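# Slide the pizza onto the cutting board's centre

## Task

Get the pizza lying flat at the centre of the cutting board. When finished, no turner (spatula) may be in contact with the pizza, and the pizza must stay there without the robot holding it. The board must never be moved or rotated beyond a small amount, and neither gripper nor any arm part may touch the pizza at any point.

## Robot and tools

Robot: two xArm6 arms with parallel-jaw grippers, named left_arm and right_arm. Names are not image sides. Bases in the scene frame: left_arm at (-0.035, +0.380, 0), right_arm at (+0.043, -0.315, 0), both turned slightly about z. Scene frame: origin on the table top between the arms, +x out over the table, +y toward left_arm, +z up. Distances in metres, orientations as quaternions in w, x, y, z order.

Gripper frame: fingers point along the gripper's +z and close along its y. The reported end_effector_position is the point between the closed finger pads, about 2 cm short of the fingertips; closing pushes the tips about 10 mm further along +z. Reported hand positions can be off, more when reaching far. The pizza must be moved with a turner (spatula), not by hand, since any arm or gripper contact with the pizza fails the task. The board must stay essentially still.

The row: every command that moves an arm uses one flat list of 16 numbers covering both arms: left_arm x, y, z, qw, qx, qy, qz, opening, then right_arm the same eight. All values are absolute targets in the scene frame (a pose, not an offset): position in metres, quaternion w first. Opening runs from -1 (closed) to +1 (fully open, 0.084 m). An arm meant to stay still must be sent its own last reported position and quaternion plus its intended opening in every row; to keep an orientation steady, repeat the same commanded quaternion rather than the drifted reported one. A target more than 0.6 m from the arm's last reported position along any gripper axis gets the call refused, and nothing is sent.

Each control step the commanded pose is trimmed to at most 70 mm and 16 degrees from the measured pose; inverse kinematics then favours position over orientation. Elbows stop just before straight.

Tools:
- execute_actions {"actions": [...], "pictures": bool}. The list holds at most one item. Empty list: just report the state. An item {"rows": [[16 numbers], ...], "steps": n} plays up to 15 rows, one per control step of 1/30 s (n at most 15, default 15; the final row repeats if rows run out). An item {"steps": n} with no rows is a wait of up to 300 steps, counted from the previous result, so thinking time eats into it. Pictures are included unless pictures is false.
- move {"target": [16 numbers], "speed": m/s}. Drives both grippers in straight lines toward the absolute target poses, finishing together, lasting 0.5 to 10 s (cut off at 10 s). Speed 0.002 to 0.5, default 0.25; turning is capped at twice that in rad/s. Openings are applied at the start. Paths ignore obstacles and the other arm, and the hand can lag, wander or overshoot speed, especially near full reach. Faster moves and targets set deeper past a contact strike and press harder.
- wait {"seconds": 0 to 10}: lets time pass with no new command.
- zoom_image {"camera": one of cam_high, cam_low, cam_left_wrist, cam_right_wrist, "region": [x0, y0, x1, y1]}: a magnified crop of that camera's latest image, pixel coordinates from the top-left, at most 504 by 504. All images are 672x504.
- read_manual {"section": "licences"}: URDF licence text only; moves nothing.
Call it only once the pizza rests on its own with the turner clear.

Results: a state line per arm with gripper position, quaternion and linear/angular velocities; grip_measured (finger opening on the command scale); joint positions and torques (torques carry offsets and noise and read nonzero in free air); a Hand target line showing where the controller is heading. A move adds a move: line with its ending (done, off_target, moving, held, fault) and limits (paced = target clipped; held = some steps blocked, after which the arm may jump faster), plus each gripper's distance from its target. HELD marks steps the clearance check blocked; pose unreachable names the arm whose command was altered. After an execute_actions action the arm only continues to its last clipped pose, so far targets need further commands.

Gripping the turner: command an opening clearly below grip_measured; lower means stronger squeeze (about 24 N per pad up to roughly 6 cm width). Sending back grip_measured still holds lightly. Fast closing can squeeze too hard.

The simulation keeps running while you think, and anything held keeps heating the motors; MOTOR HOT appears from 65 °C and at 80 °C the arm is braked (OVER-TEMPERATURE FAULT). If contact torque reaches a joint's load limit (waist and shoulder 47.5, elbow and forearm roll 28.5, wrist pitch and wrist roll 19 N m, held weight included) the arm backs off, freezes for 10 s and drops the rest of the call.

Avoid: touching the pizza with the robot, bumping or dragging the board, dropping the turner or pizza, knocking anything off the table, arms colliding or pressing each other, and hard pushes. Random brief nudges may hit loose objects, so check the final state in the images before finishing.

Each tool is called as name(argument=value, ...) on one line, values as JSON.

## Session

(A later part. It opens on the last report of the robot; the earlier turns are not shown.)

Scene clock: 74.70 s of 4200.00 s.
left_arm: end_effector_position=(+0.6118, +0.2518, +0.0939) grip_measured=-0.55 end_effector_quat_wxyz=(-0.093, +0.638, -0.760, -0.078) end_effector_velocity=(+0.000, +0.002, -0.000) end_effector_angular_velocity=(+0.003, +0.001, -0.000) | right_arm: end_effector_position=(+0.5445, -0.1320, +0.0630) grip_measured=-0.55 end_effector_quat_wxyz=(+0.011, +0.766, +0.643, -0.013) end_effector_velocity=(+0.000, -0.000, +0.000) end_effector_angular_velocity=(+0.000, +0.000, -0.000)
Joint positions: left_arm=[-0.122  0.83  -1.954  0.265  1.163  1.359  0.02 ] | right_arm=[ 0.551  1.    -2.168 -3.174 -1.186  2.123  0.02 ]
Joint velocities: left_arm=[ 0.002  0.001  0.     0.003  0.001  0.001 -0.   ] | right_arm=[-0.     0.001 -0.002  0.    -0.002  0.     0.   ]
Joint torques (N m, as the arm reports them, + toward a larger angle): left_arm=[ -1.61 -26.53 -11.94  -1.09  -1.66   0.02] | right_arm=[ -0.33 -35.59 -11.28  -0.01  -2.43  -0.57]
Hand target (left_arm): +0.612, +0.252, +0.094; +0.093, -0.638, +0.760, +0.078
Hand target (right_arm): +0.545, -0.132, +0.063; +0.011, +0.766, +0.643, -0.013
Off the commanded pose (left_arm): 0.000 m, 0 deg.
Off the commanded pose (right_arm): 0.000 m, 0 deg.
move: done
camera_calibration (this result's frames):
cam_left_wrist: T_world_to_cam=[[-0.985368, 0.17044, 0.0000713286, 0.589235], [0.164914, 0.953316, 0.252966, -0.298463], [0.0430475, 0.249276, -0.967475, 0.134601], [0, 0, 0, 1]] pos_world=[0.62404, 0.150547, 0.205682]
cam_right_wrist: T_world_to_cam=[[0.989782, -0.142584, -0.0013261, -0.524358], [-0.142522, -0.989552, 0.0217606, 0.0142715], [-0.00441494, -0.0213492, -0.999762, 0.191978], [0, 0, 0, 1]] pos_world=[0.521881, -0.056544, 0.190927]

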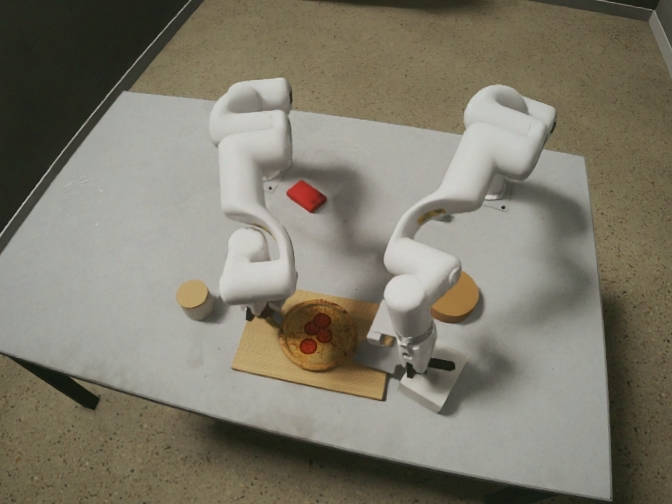

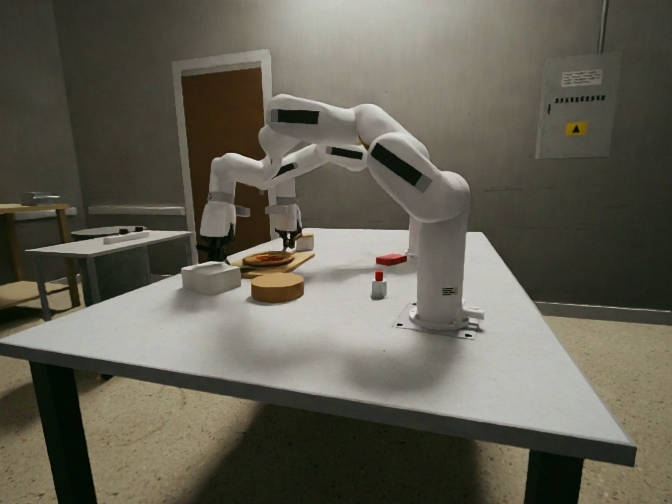

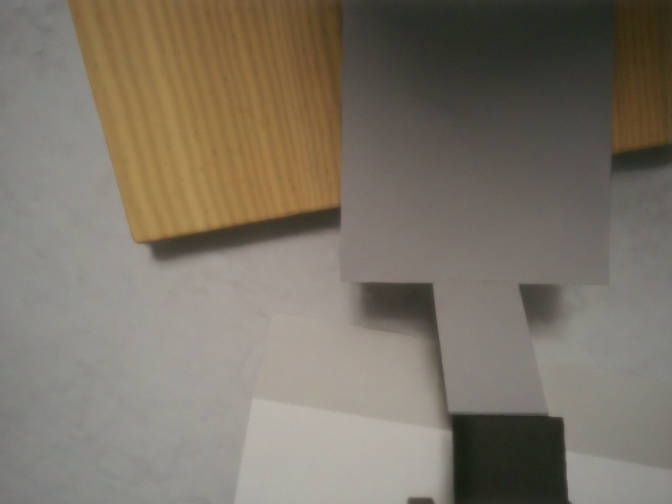

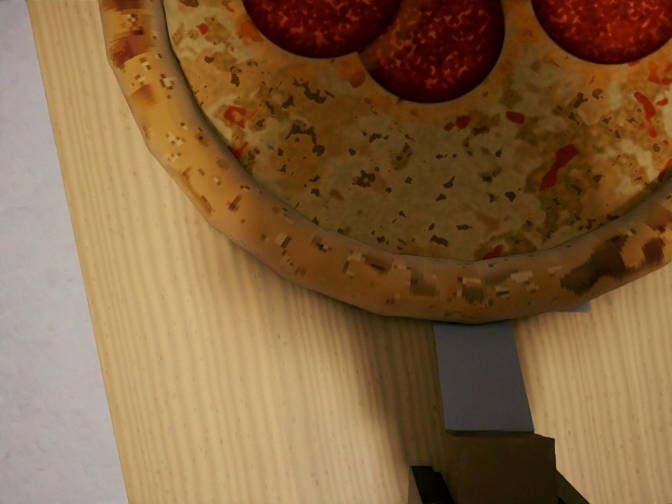

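move(target=[0.60,0.27,0.15,-0.0933,0.638,-0.760,-0.0783,-1, 0.5445,-0.132,0.079,0.0448,0.764,0.641,-0.0534,-1], speed=0.04)

move(target=[0.50,0.30,0.2,-0.0933,0.638,-0.760,-0.0783,-1, 0.536,-0.18,0.0845,0.056,0.763,0.640,-0.0667,-1], speed=0.06)

Scene clock: 79.90 s of 4200.00 s.
left_arm: end_effector_position=(+0.5999, +0.2699, +0.1496) grip_measured=-0.55 end_effector_quat_wxyz=(-0.093, +0.638, -0.760, -0.078) end_effector_velocity=(-0.001, +0.001, +0.002) end_effector_angular_velocity=(+0.000, +0.001, -0.001) | right_arm: end_effector_position=(+0.5444, -0.1321, +0.0789) grip_measured=-0.55 end_effector_quat_wxyz=(+0.045, +0.764, +0.641, -0.053) end_effector_velocity=(+0.000, -0.000, +0.001) end_effector_angular_velocity=(-0.006, +0.004, +0.001)
Joint positions: left_arm=[-0.102  0.703 -1.901  0.259  1.229  1.398  0.02 ] | right_arm=[ 0.593  1.093 -2.361 -3.26  -1.346  2.184  0.02 ]
Joint velocities: left_arm=[ 0.    -0.005  0.003 -0.     0.002  0.002 -0.   ] | right_arm=[ 0.001  0.015 -0.026 -0.003 -0.018 -0.001 -0.   ]
Joint torques (N m, as the arm reports them, + toward a larger angle): left_arm=[ -1.47 -25.64 -12.16  -1.03  -1.71   0.08] | right_arm=[ -0.52 -36.11 -10.58  -0.54  -2.59  -0.52]
Hand target (left_arm): +0.600, +0.270, +0.150; +0.093, -0.638, +0.760, +0.078
Hand target (right_arm): +0.544, -0.132, +0.079; +0.045, +0.764, +0.641, -0.054
Off the commanded pose (left_arm): 0.000 m, 0 deg.
Off the commanded pose (right_arm): 0.000 m, 0 deg.
After step 90, 0.33 s passed at rest.
move: done
camera_calibration (this result's frames):
cam_left_wrist: T_world_to_cam=[[-0.985423, 0.170121, 0.000497019, 0.574469], [0.164697, 0.953267, 0.253291, -0.327745], [0.0426163, 0.249681, -0.96739, 0.184618], [0, 0, 0, 1]] pos_world=[0.612206, 0.168604, 0.261327]
cam_right_wrist: T_world_to_cam=[[0.989657, -0.143374, -0.0046908, -0.524073], [-0.141659, -0.981925, 0.12552, 0.00619058], [-0.0226023, -0.123557, -0.99208, 0.203653], [0, 0, 0, 1]] pos_world=[0.524133, -0.043897, 0.198805]

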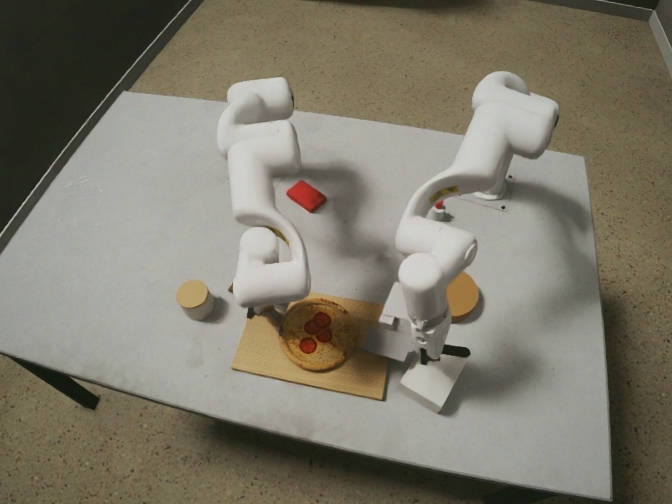

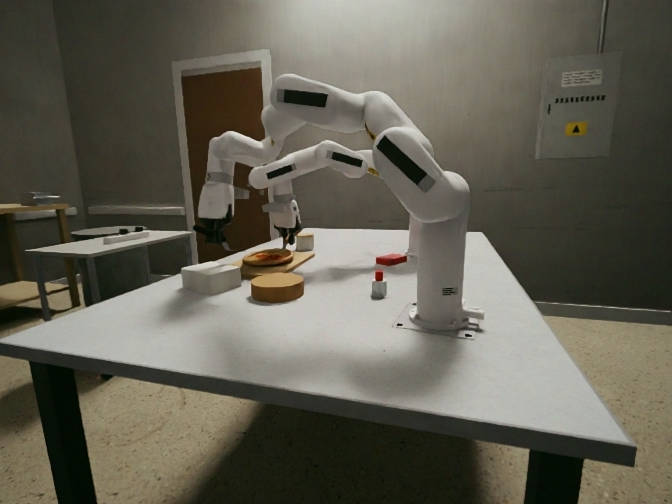

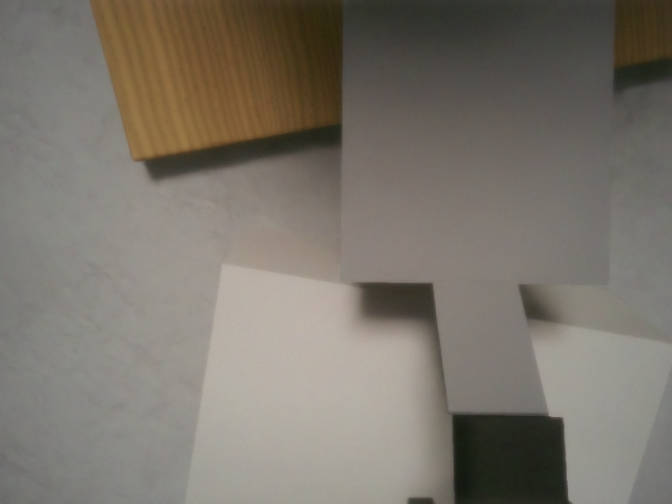

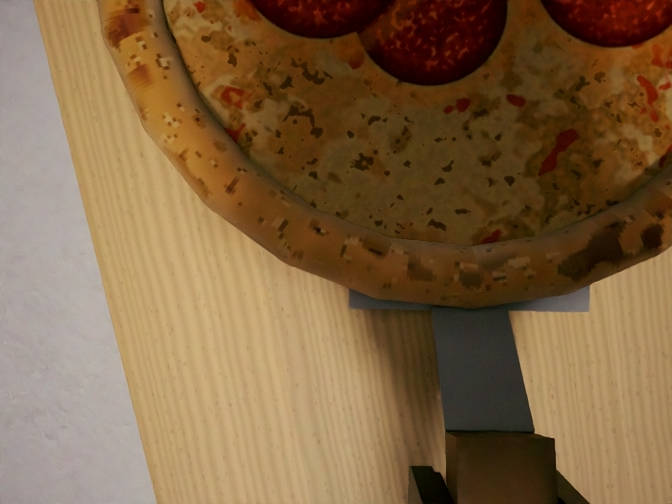

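Scene clock: 82.27 s of 4200.00 s.
left_arm: end_effector_position=(+0.5001, +0.2997, +0.1997) grip_measured=-0.55 end_effector_quat_wxyz=(-0.093, +0.638, -0.760, -0.078) end_effector_velocity=(-0.002, +0.001, +0.001) end_effector_angular_velocity=(+0.000, -0.001, -0.001) | right_arm: end_effector_position=(+0.5361, -0.1799, +0.0844) grip_measured=-0.55 end_effector_quat_wxyz=(+0.056, +0.763, +0.640, -0.067) end_effector_velocity=(-0.000, -0.001, +0.000) end_effector_angular_velocity=(-0.001, +0.000, +0.001)
Joint positions: left_arm=[-0.092  0.265 -1.383  0.268  1.149  1.384  0.02 ] | right_arm=[ 0.534  0.943 -2.102 -3.301 -1.251  2.152  0.02 ]
Joint velocities: left_arm=[ 0.    -0.009  0.009  0.    -0.001  0.    -0.   ] | right_arm=[-0.001 -0.003  0.005 -0.001  0.001 -0.001  0.   ]
Joint torques (N m, as the arm reports them, + toward a larger angle): left_arm=[ -1.53 -19.95 -11.92  -1.09  -1.64   0.06] | right_arm=[ -0.7  -34.63 -10.72  -0.83  -2.68  -0.57]
Hand target (left_arm): +0.500, +0.300, +0.200; +0.093, -0.638, +0.760, +0.078
Hand target (right_arm): +0.536, -0.180, +0.084; +0.056, +0.763, +0.640, -0.067
Off the commanded pose (left_arm): 0.000 m, 0 deg.
Off the commanded pose (right_arm): 0.000 m, 0 deg.
move: done
camera_calibration (this result's frames):
cam_left_wrist: T_world_to_cam=[[-0.985473, 0.169831, 0.000559652, 0.471208], [0.164437, 0.95334, 0.253187, -0.352249], [0.0424656, 0.249601, -0.967417, 0.230003], [0, 0, 0, 1]] pos_world=[0.512519, 0.198378, 0.31143]
cam_right_wrist: T_world_to_cam=[[0.989536, -0.144176, -0.00559649, -0.52269], [-0.141415, -0.976821, 0.160692, -0.0448299], [-0.0286348, -0.158219, -0.986989, 0.199612], [0, 0, 0, 1]] pos_world=[0.516597, -0.0875678, 0.201293]

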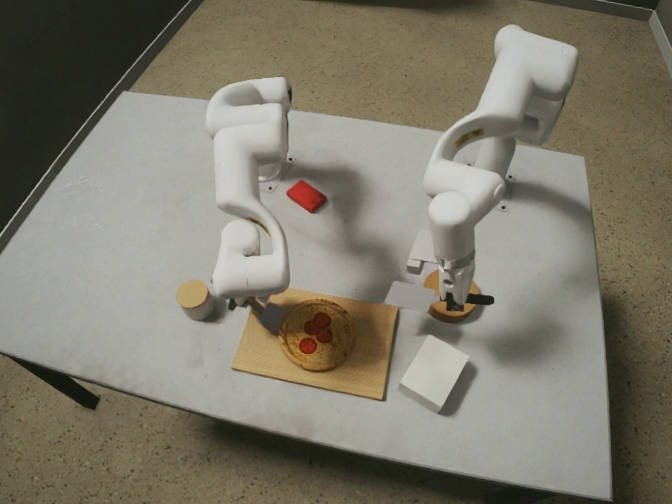

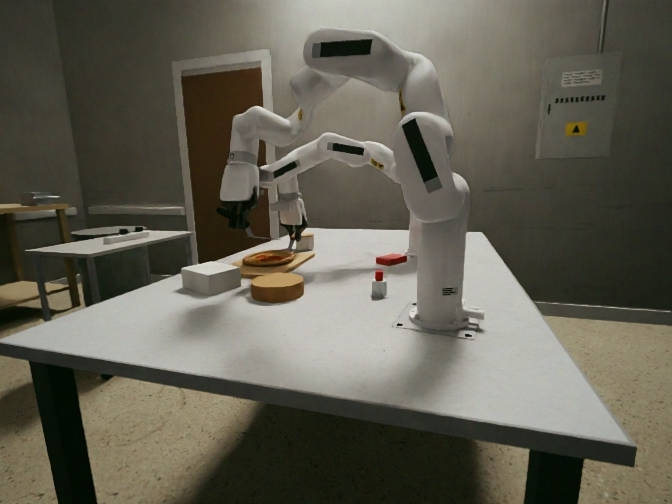

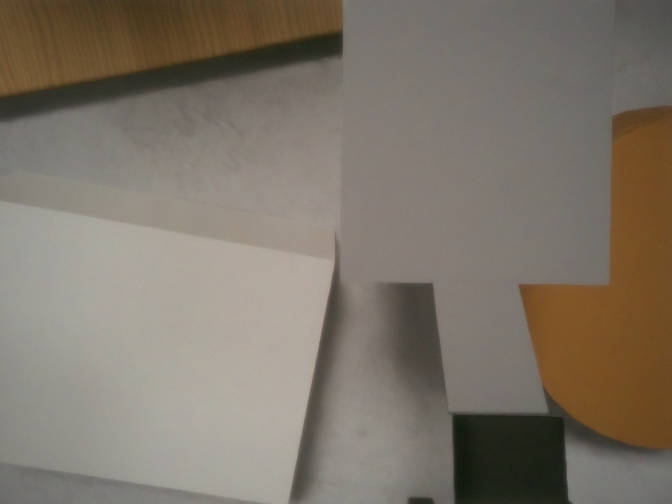

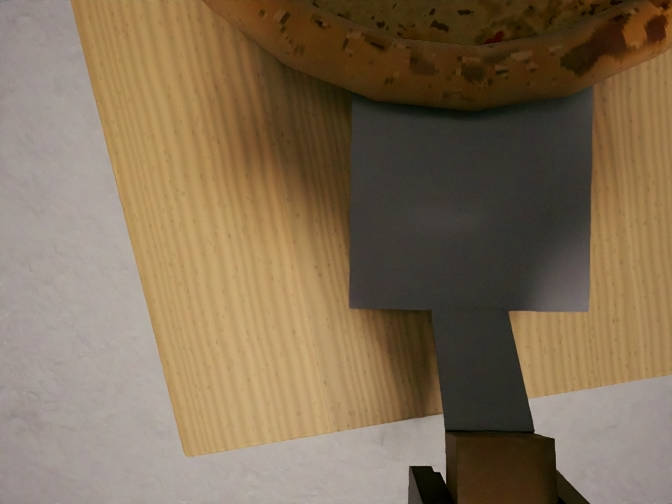

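move(target=[0.40,0.28,0.18,-0.05,0.68,-0.73,-0.045,-1, 0.526,-0.236,0.093,0.0783,0.760,0.638,-0.0933,-1], speed=0.06)

zoom_image(camera="cam_high", region=[170, 260, 430, 420])

Scene clock: 85.90 s of 4200.00 s.
left_arm: end_effector_position=(+0.4004, +0.2798, +0.1800) grip_measured=-0.55 end_effector_quat_wxyz=(-0.050, +0.680, -0.730, -0.045) end_effector_velocity=(-0.002, -0.001, +0.000) end_effector_angular_velocity=(-0.003, -0.003, +0.002) | right_arm: end_effector_position=(+0.5262, -0.2359, +0.0929) grip_measured=-0.55 end_effector_quat_wxyz=(+0.078, +0.760, +0.638, -0.093) end_effector_velocity=(-0.000, -0.001, -0.001) end_effector_angular_velocity=(-0.001, +0.002, +0.001)
Joint positions: left_arm=[-0.133 -0.02  -0.978  0.154  1.03   1.272  0.02 ] | right_arm=[ 0.472  0.842 -1.934 -3.375 -1.211  2.127  0.02 ]
Joint velocities: left_arm=[-0.001 -0.008  0.009 -0.003 -0.004 -0.002 -0.   ] | right_arm=[-0.001 -0.     0.004 -0.001  0.002 -0.002 -0.   ]
Joint torques (N m, as the arm reports them, + toward a larger angle): left_arm=[ -1.28 -15.23 -11.71  -1.34  -1.7   -0.02] | right_arm=[ -0.59 -32.6  -10.59  -0.86  -2.69  -0.54]
Hand target (left_arm): +0.400, +0.280, +0.180; -0.050, +0.680, -0.730, -0.045
Hand target (right_arm): +0.526, -0.236, +0.093; +0.078, +0.760, +0.638, -0.093
Off the commanded pose (left_arm): 0.001 m, 0 deg.
Off the commanded pose (right_arm): 0.000 m, 0 deg.
move: done
camera_calibration (this result's frames):
cam_left_wrist: T_world_to_cam=[[-0.99773, 0.0673295, -0.00152469, 0.410318], [0.0663868, 0.987065, 0.14593, -0.262732], [0.0113303, 0.145497, -0.989294, 0.265696], [0, 0, 0, 1]] pos_world=[0.423818, 0.193049, 0.301817]
cam_right_wrist: T_world_to_cam=[[0.989572, -0.143822, -0.00787959, -0.52058], [-0.138218, -0.96356, 0.229013, -0.107181], [-0.0405297, -0.225536, -0.973391, 0.187967], [0, 0, 0, 1]] pos_world=[0.507955, -0.135753, 0.203409]

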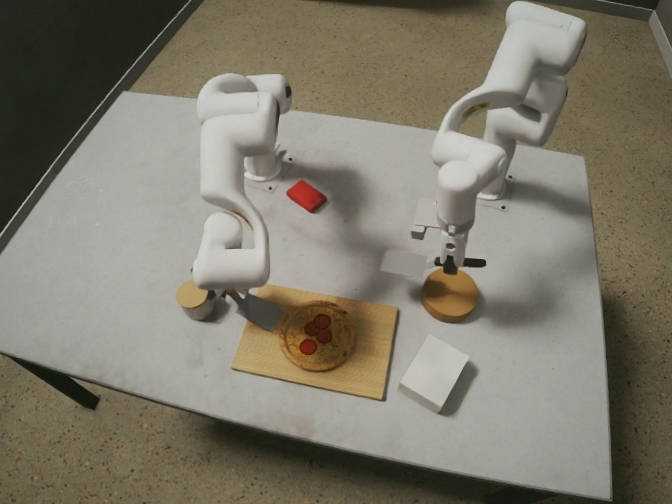

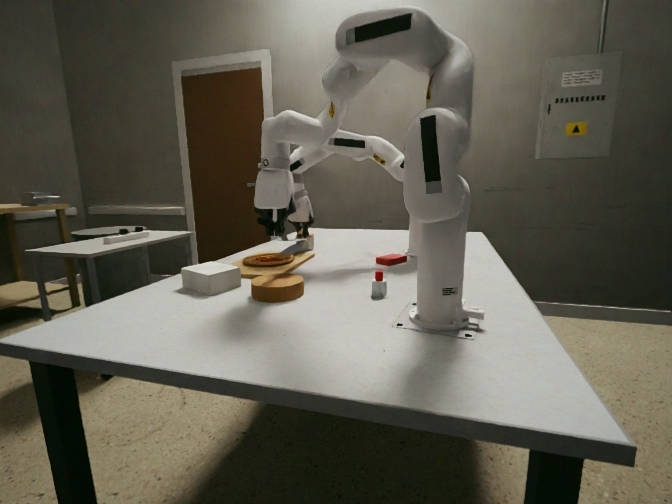

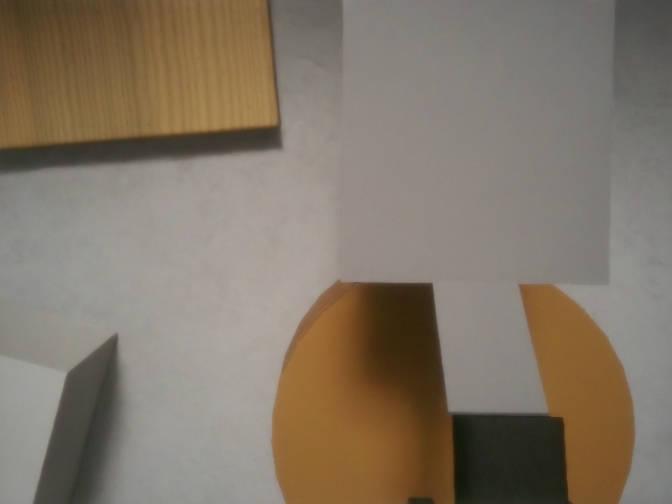

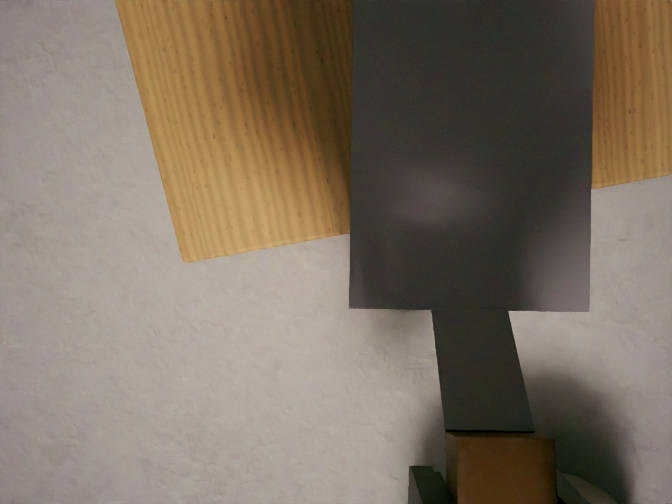

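Region (170, 260, 430, 420) of cam_high's 672x504 image, scaled by 1.938, with more detail than that image has; it fills the top 310 rows of this view, and the rest is white.

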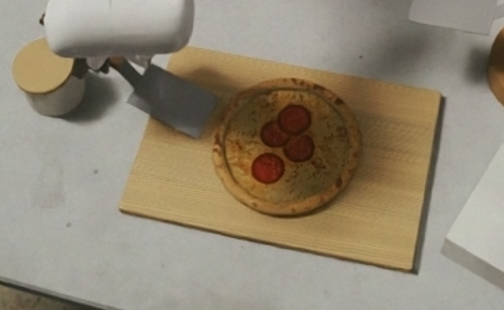

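Centered. Put the turners down safely.

move(target=[0.26,0.22,0.09,0,0.707,-0.707,0,-1, 0.33,-0.27,0.10,0,0.707,0.707,0,-1], speed=0.2)

move(target=[0.26,0.22,0.040,0,0.707,-0.707,0,-1, 0.33,-0.27,0.040,0,0.707,0.707,0,-1], speed=0.08)

move(target=[0.26,0.22,0.040,0,0.707,-0.707,0,0.3, 0.33,-0.27,0.040,0,0.707,0.707,0,0.3])

Scene clock: 90.03 s of 4200.00 s.
left_arm: end_effector_position=(+0.2606, +0.2194, +0.0901) grip_measured=-0.55 end_effector_quat_wxyz=(+0.000, +0.707, -0.707, +0.000) end_effector_velocity=(-0.002, -0.001, -0.002) end_effector_angular_velocity=(+0.000, +0.001, -0.000) | right_arm: end_effector_position=(+0.3304, -0.2705, +0.0996) grip_measured=-0.55 end_effector_quat_wxyz=(+0.001, +0.707, +0.707, -0.001) end_effector_velocity=(-0.003, -0.001, +0.001) end_effector_angular_velocity=(+0.015, -0.003, +0.006)
Joint positions: left_arm=[-0.344 -0.245 -0.447 -0.001  0.692  1.073  0.02 ] | right_arm=[ 0.341  0.075 -0.833 -3.145 -0.757  1.729  0.02 ]
Joint velocities: left_arm=[-0.004 -0.001  0.006 -0.    -0.004 -0.004 -0.   ] | right_arm=[-0.017 -0.015  0.014  0.021  0.005 -0.038  0.   ]
Joint torques (N m, as the arm reports them, + toward a larger angle): left_arm=[ -1.48 -10.41 -10.19  -1.24  -1.92   0.13] | right_arm=[ -0.49 -16.76  -8.86  -0.46  -2.36  -0.31]
Hand target (left_arm): +0.260, +0.219, +0.090; +0.000, +0.707, -0.707, -0.000
Hand target (right_arm): +0.330, -0.271, +0.100; +0.001, +0.707, +0.707, +0.000
Off the commanded pose (left_arm): 0.001 m, 0 deg.
Off the commanded pose (right_arm): 0.001 m, 0 deg.
move: done
camera_calibration (this result's frames):
cam_left_wrist: T_world_to_cam=[[-0.99999, -0.00408932, 0.00161753, 0.290678], [-0.00407125, 0.999931, 0.0110225, -0.15308], [-0.00166249, 0.0110158, -0.999938, 0.220948], [0, 0, 0, 1]] pos_world=[0.290419, 0.151824, 0.222152]
cam_right_wrist: T_world_to_cam=[[0.999542, 0.0302692, 0.000217184, -0.288805], [0.0302697, -0.999483, -0.0108801, -0.21063], [-0.000112261, 0.0108817, -0.999941, 0.23196], [0, 0, 0, 1]] pos_world=[0.295074, -0.204304, 0.229717]

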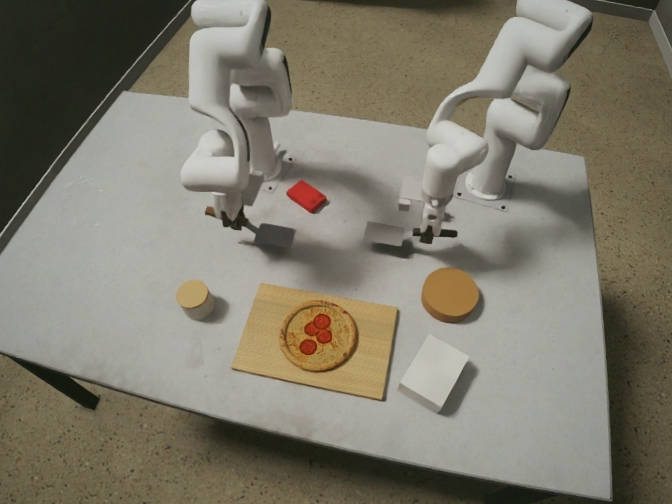

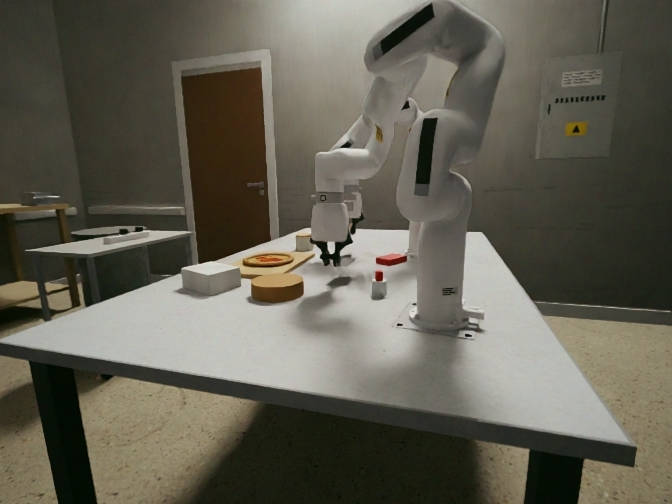

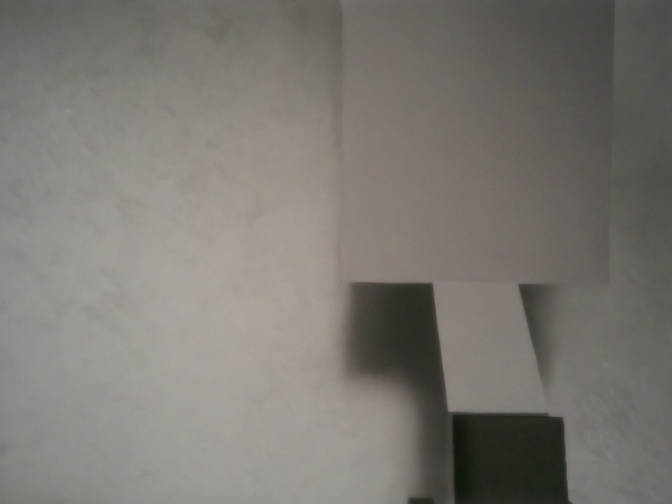

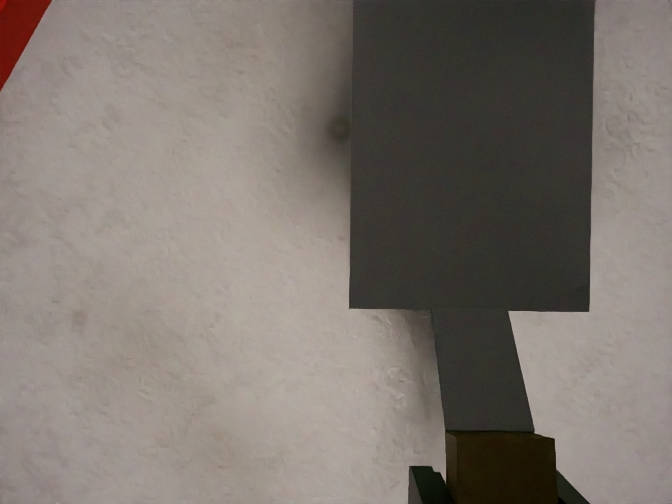

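Scene clock: 91.27 s of 4200.00 s.
left_arm: end_effector_position=(+0.2602, +0.2200, +0.0402) grip_measured=-0.55 end_effector_quat_wxyz=(-0.000, +0.707, -0.707, +0.000) end_effector_velocity=(+0.000, -0.000, -0.003) end_effector_angular_velocity=(+0.001, +0.000, -0.000) | right_arm: end_effector_position=(+0.3301, -0.2701, +0.0403) grip_measured=-0.55 end_effector_quat_wxyz=(+0.000, +0.707, +0.707, -0.000) end_effector_velocity=(-0.001, -0.000, -0.002) end_effector_angular_velocity=(-0.000, +0.004, -0.001)
Joint positions: left_arm=[-0.343 -0.088 -0.411  0.001  0.5    1.073  0.02 ] | right_arm=[ 0.341  0.211 -0.798 -3.142 -0.587  1.727  0.02 ]
Joint velocities: left_arm=[-0.     0.01   0.     0.001 -0.009 -0.    -0.   ] | right_arm=[-0.     0.007 -0.     0.001  0.003  0.    -0.   ]
Joint torques (N m, as the arm reports them, + toward a larger angle): left_arm=[ -1.37 -11.76  -8.74  -1.25  -1.88   0.11] | right_arm=[ -0.56 -17.9   -7.72  -0.28  -2.54  -0.59]
Hand target (left_arm): +0.260, +0.220, +0.040; -0.000, +0.707, -0.707, -0.000
Hand target (right_arm): +0.330, -0.270, +0.040; +0.000, +0.707, +0.707, -0.000
Off the commanded pose (left_arm): 0.000 m, 0 deg.
Off the commanded pose (right_arm): 0.000 m, 0 deg.
move: done
camera_calibration (this result's frames):
cam_left_wrist: T_world_to_cam=[[-0.999994, -0.00332447, 0.000639522, 0.290286], [-0.00331675, 0.999926, 0.0117162, -0.153287], [-0.000678425, 0.011714, -0.999931, 0.170663], [0, 0, 0, 1]] pos_world=[0.289891, 0.152241, 0.172262]
cam_right_wrist: T_world_to_cam=[[0.999528, 0.0307351, 0.0000287441, -0.288393], [0.030733, -0.999448, -0.0126149, -0.210898], [-0.000358992, 0.0126098, -0.99992, 0.173263], [0, 0, 0, 1]] pos_world=[0.294801, -0.204102, 0.170597]

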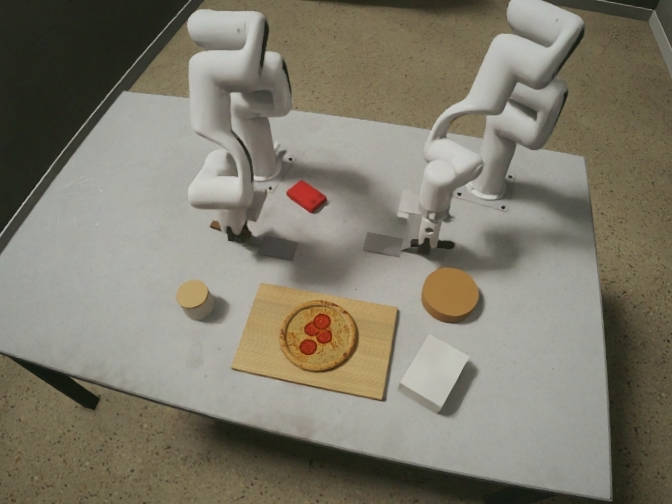

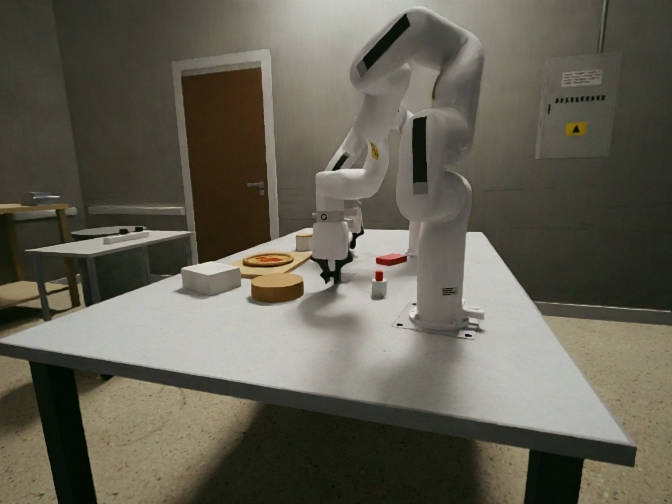

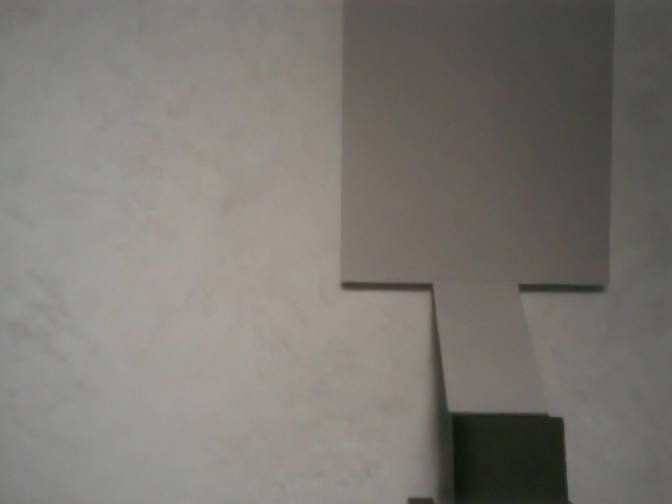

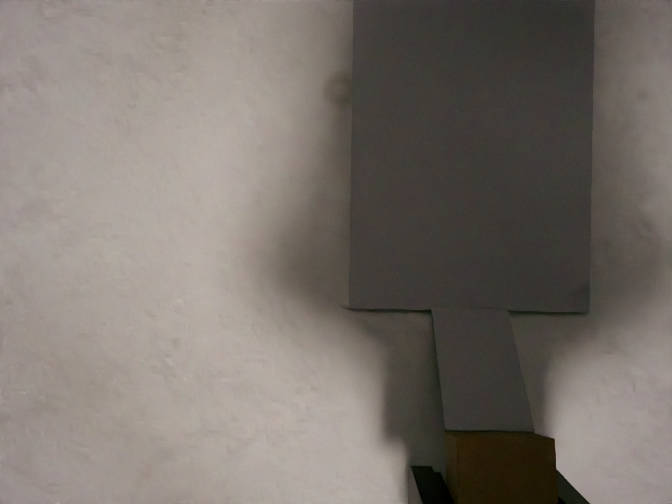

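Scene clock: 91.97 s of 4200.00 s.
left_arm: end_effector_position=(+0.2600, +0.2200, +0.0400) grip_measured=+0.29 end_effector_quat_wxyz=(-0.000, +0.707, -0.707, +0.000) end_effector_velocity=(-0.001, +0.000, -0.001) end_effector_angular_velocity=(+0.001, +0.004, +0.002) | right_arm: end_effector_position=(+0.3300, -0.2700, +0.0400) grip_measured=+0.29 end_effector_quat_wxyz=(+0.000, +0.707, +0.707, +0.000) end_effector_velocity=(+0.000, -0.000, +0.000) end_effector_angular_velocity=(+0.000, -0.001, -0.001)
Joint positions: left_arm=[-0.343 -0.088 -0.411  0.     0.499  1.073  0.056] | right_arm=[ 0.34   0.211 -0.798 -3.142 -0.586  1.726  0.056]
Joint velocities: left_arm=[ 0.     0.001  0.    -0.001  0.002 -0.001  0.   ] | right_arm=[-0.    -0.     0.    -0.     0.001  0.001  0.   ]
Joint torques (N m, as the arm reports them, + toward a larger angle): left_arm=[ -1.4  -11.1   -8.45  -1.35  -1.79   0.  ] | right_arm=[ -0.42 -18.14  -7.5   -0.4   -2.23  -0.62]
Hand target (left_arm): +0.260, +0.220, +0.040; -0.000, +0.707, -0.707, -0.000
Hand target (right_arm): +0.330, -0.270, +0.040; +0.000, +0.707, +0.707, +0.000
Off the commanded pose (left_arm): 0.000 m, 0 deg.
Off the commanded pose (right_arm): 0.000 m, 0 deg.
move: done
camera_calibration (this result's frames):
cam_left_wrist: T_world_to_cam=[[-0.999995, -0.00313746, 0.00102388, 0.290002], [-0.00312534, 0.999927, 0.0116306, -0.153364], [-0.0010603, 0.0116273, -0.999932, 0.170593], [0, 0, 0, 1]] pos_world=[0.289702, 0.152279, 0.172068]
cam_right_wrist: T_world_to_cam=[[0.999518, 0.0310299, -0.000269112, -0.288165], [0.0310238, -0.999435, -0.012958, -0.210924], [-0.000671044, 0.0129434, -0.999916, 0.173136], [0, 0, 0, 1]] pos_world=[0.294686, -0.204104, 0.170311]

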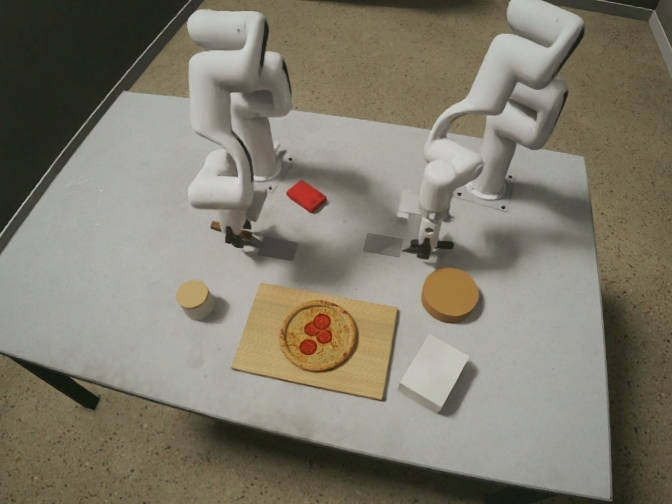

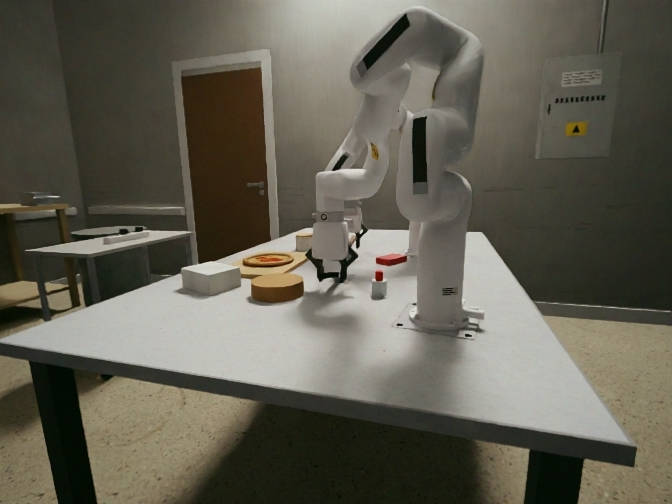

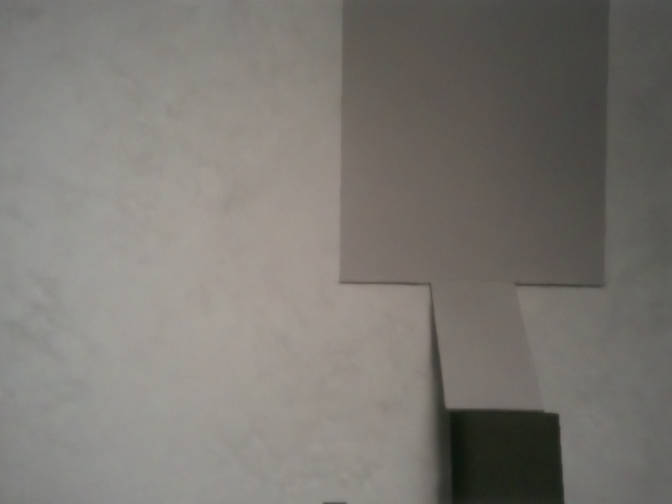

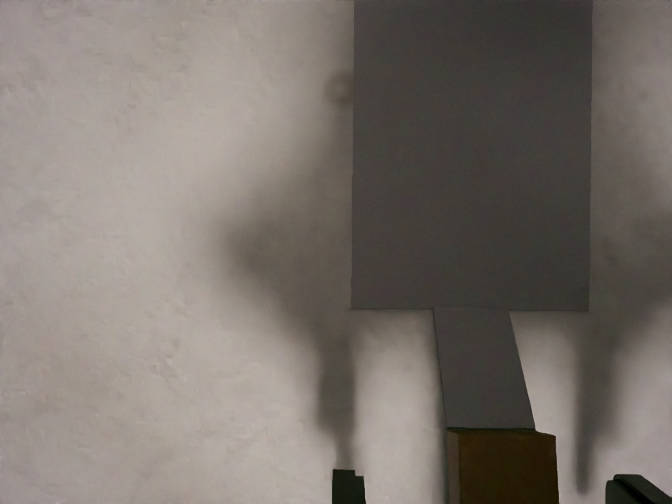

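finished_scene(scene=1)

The scene is finished: the task was done.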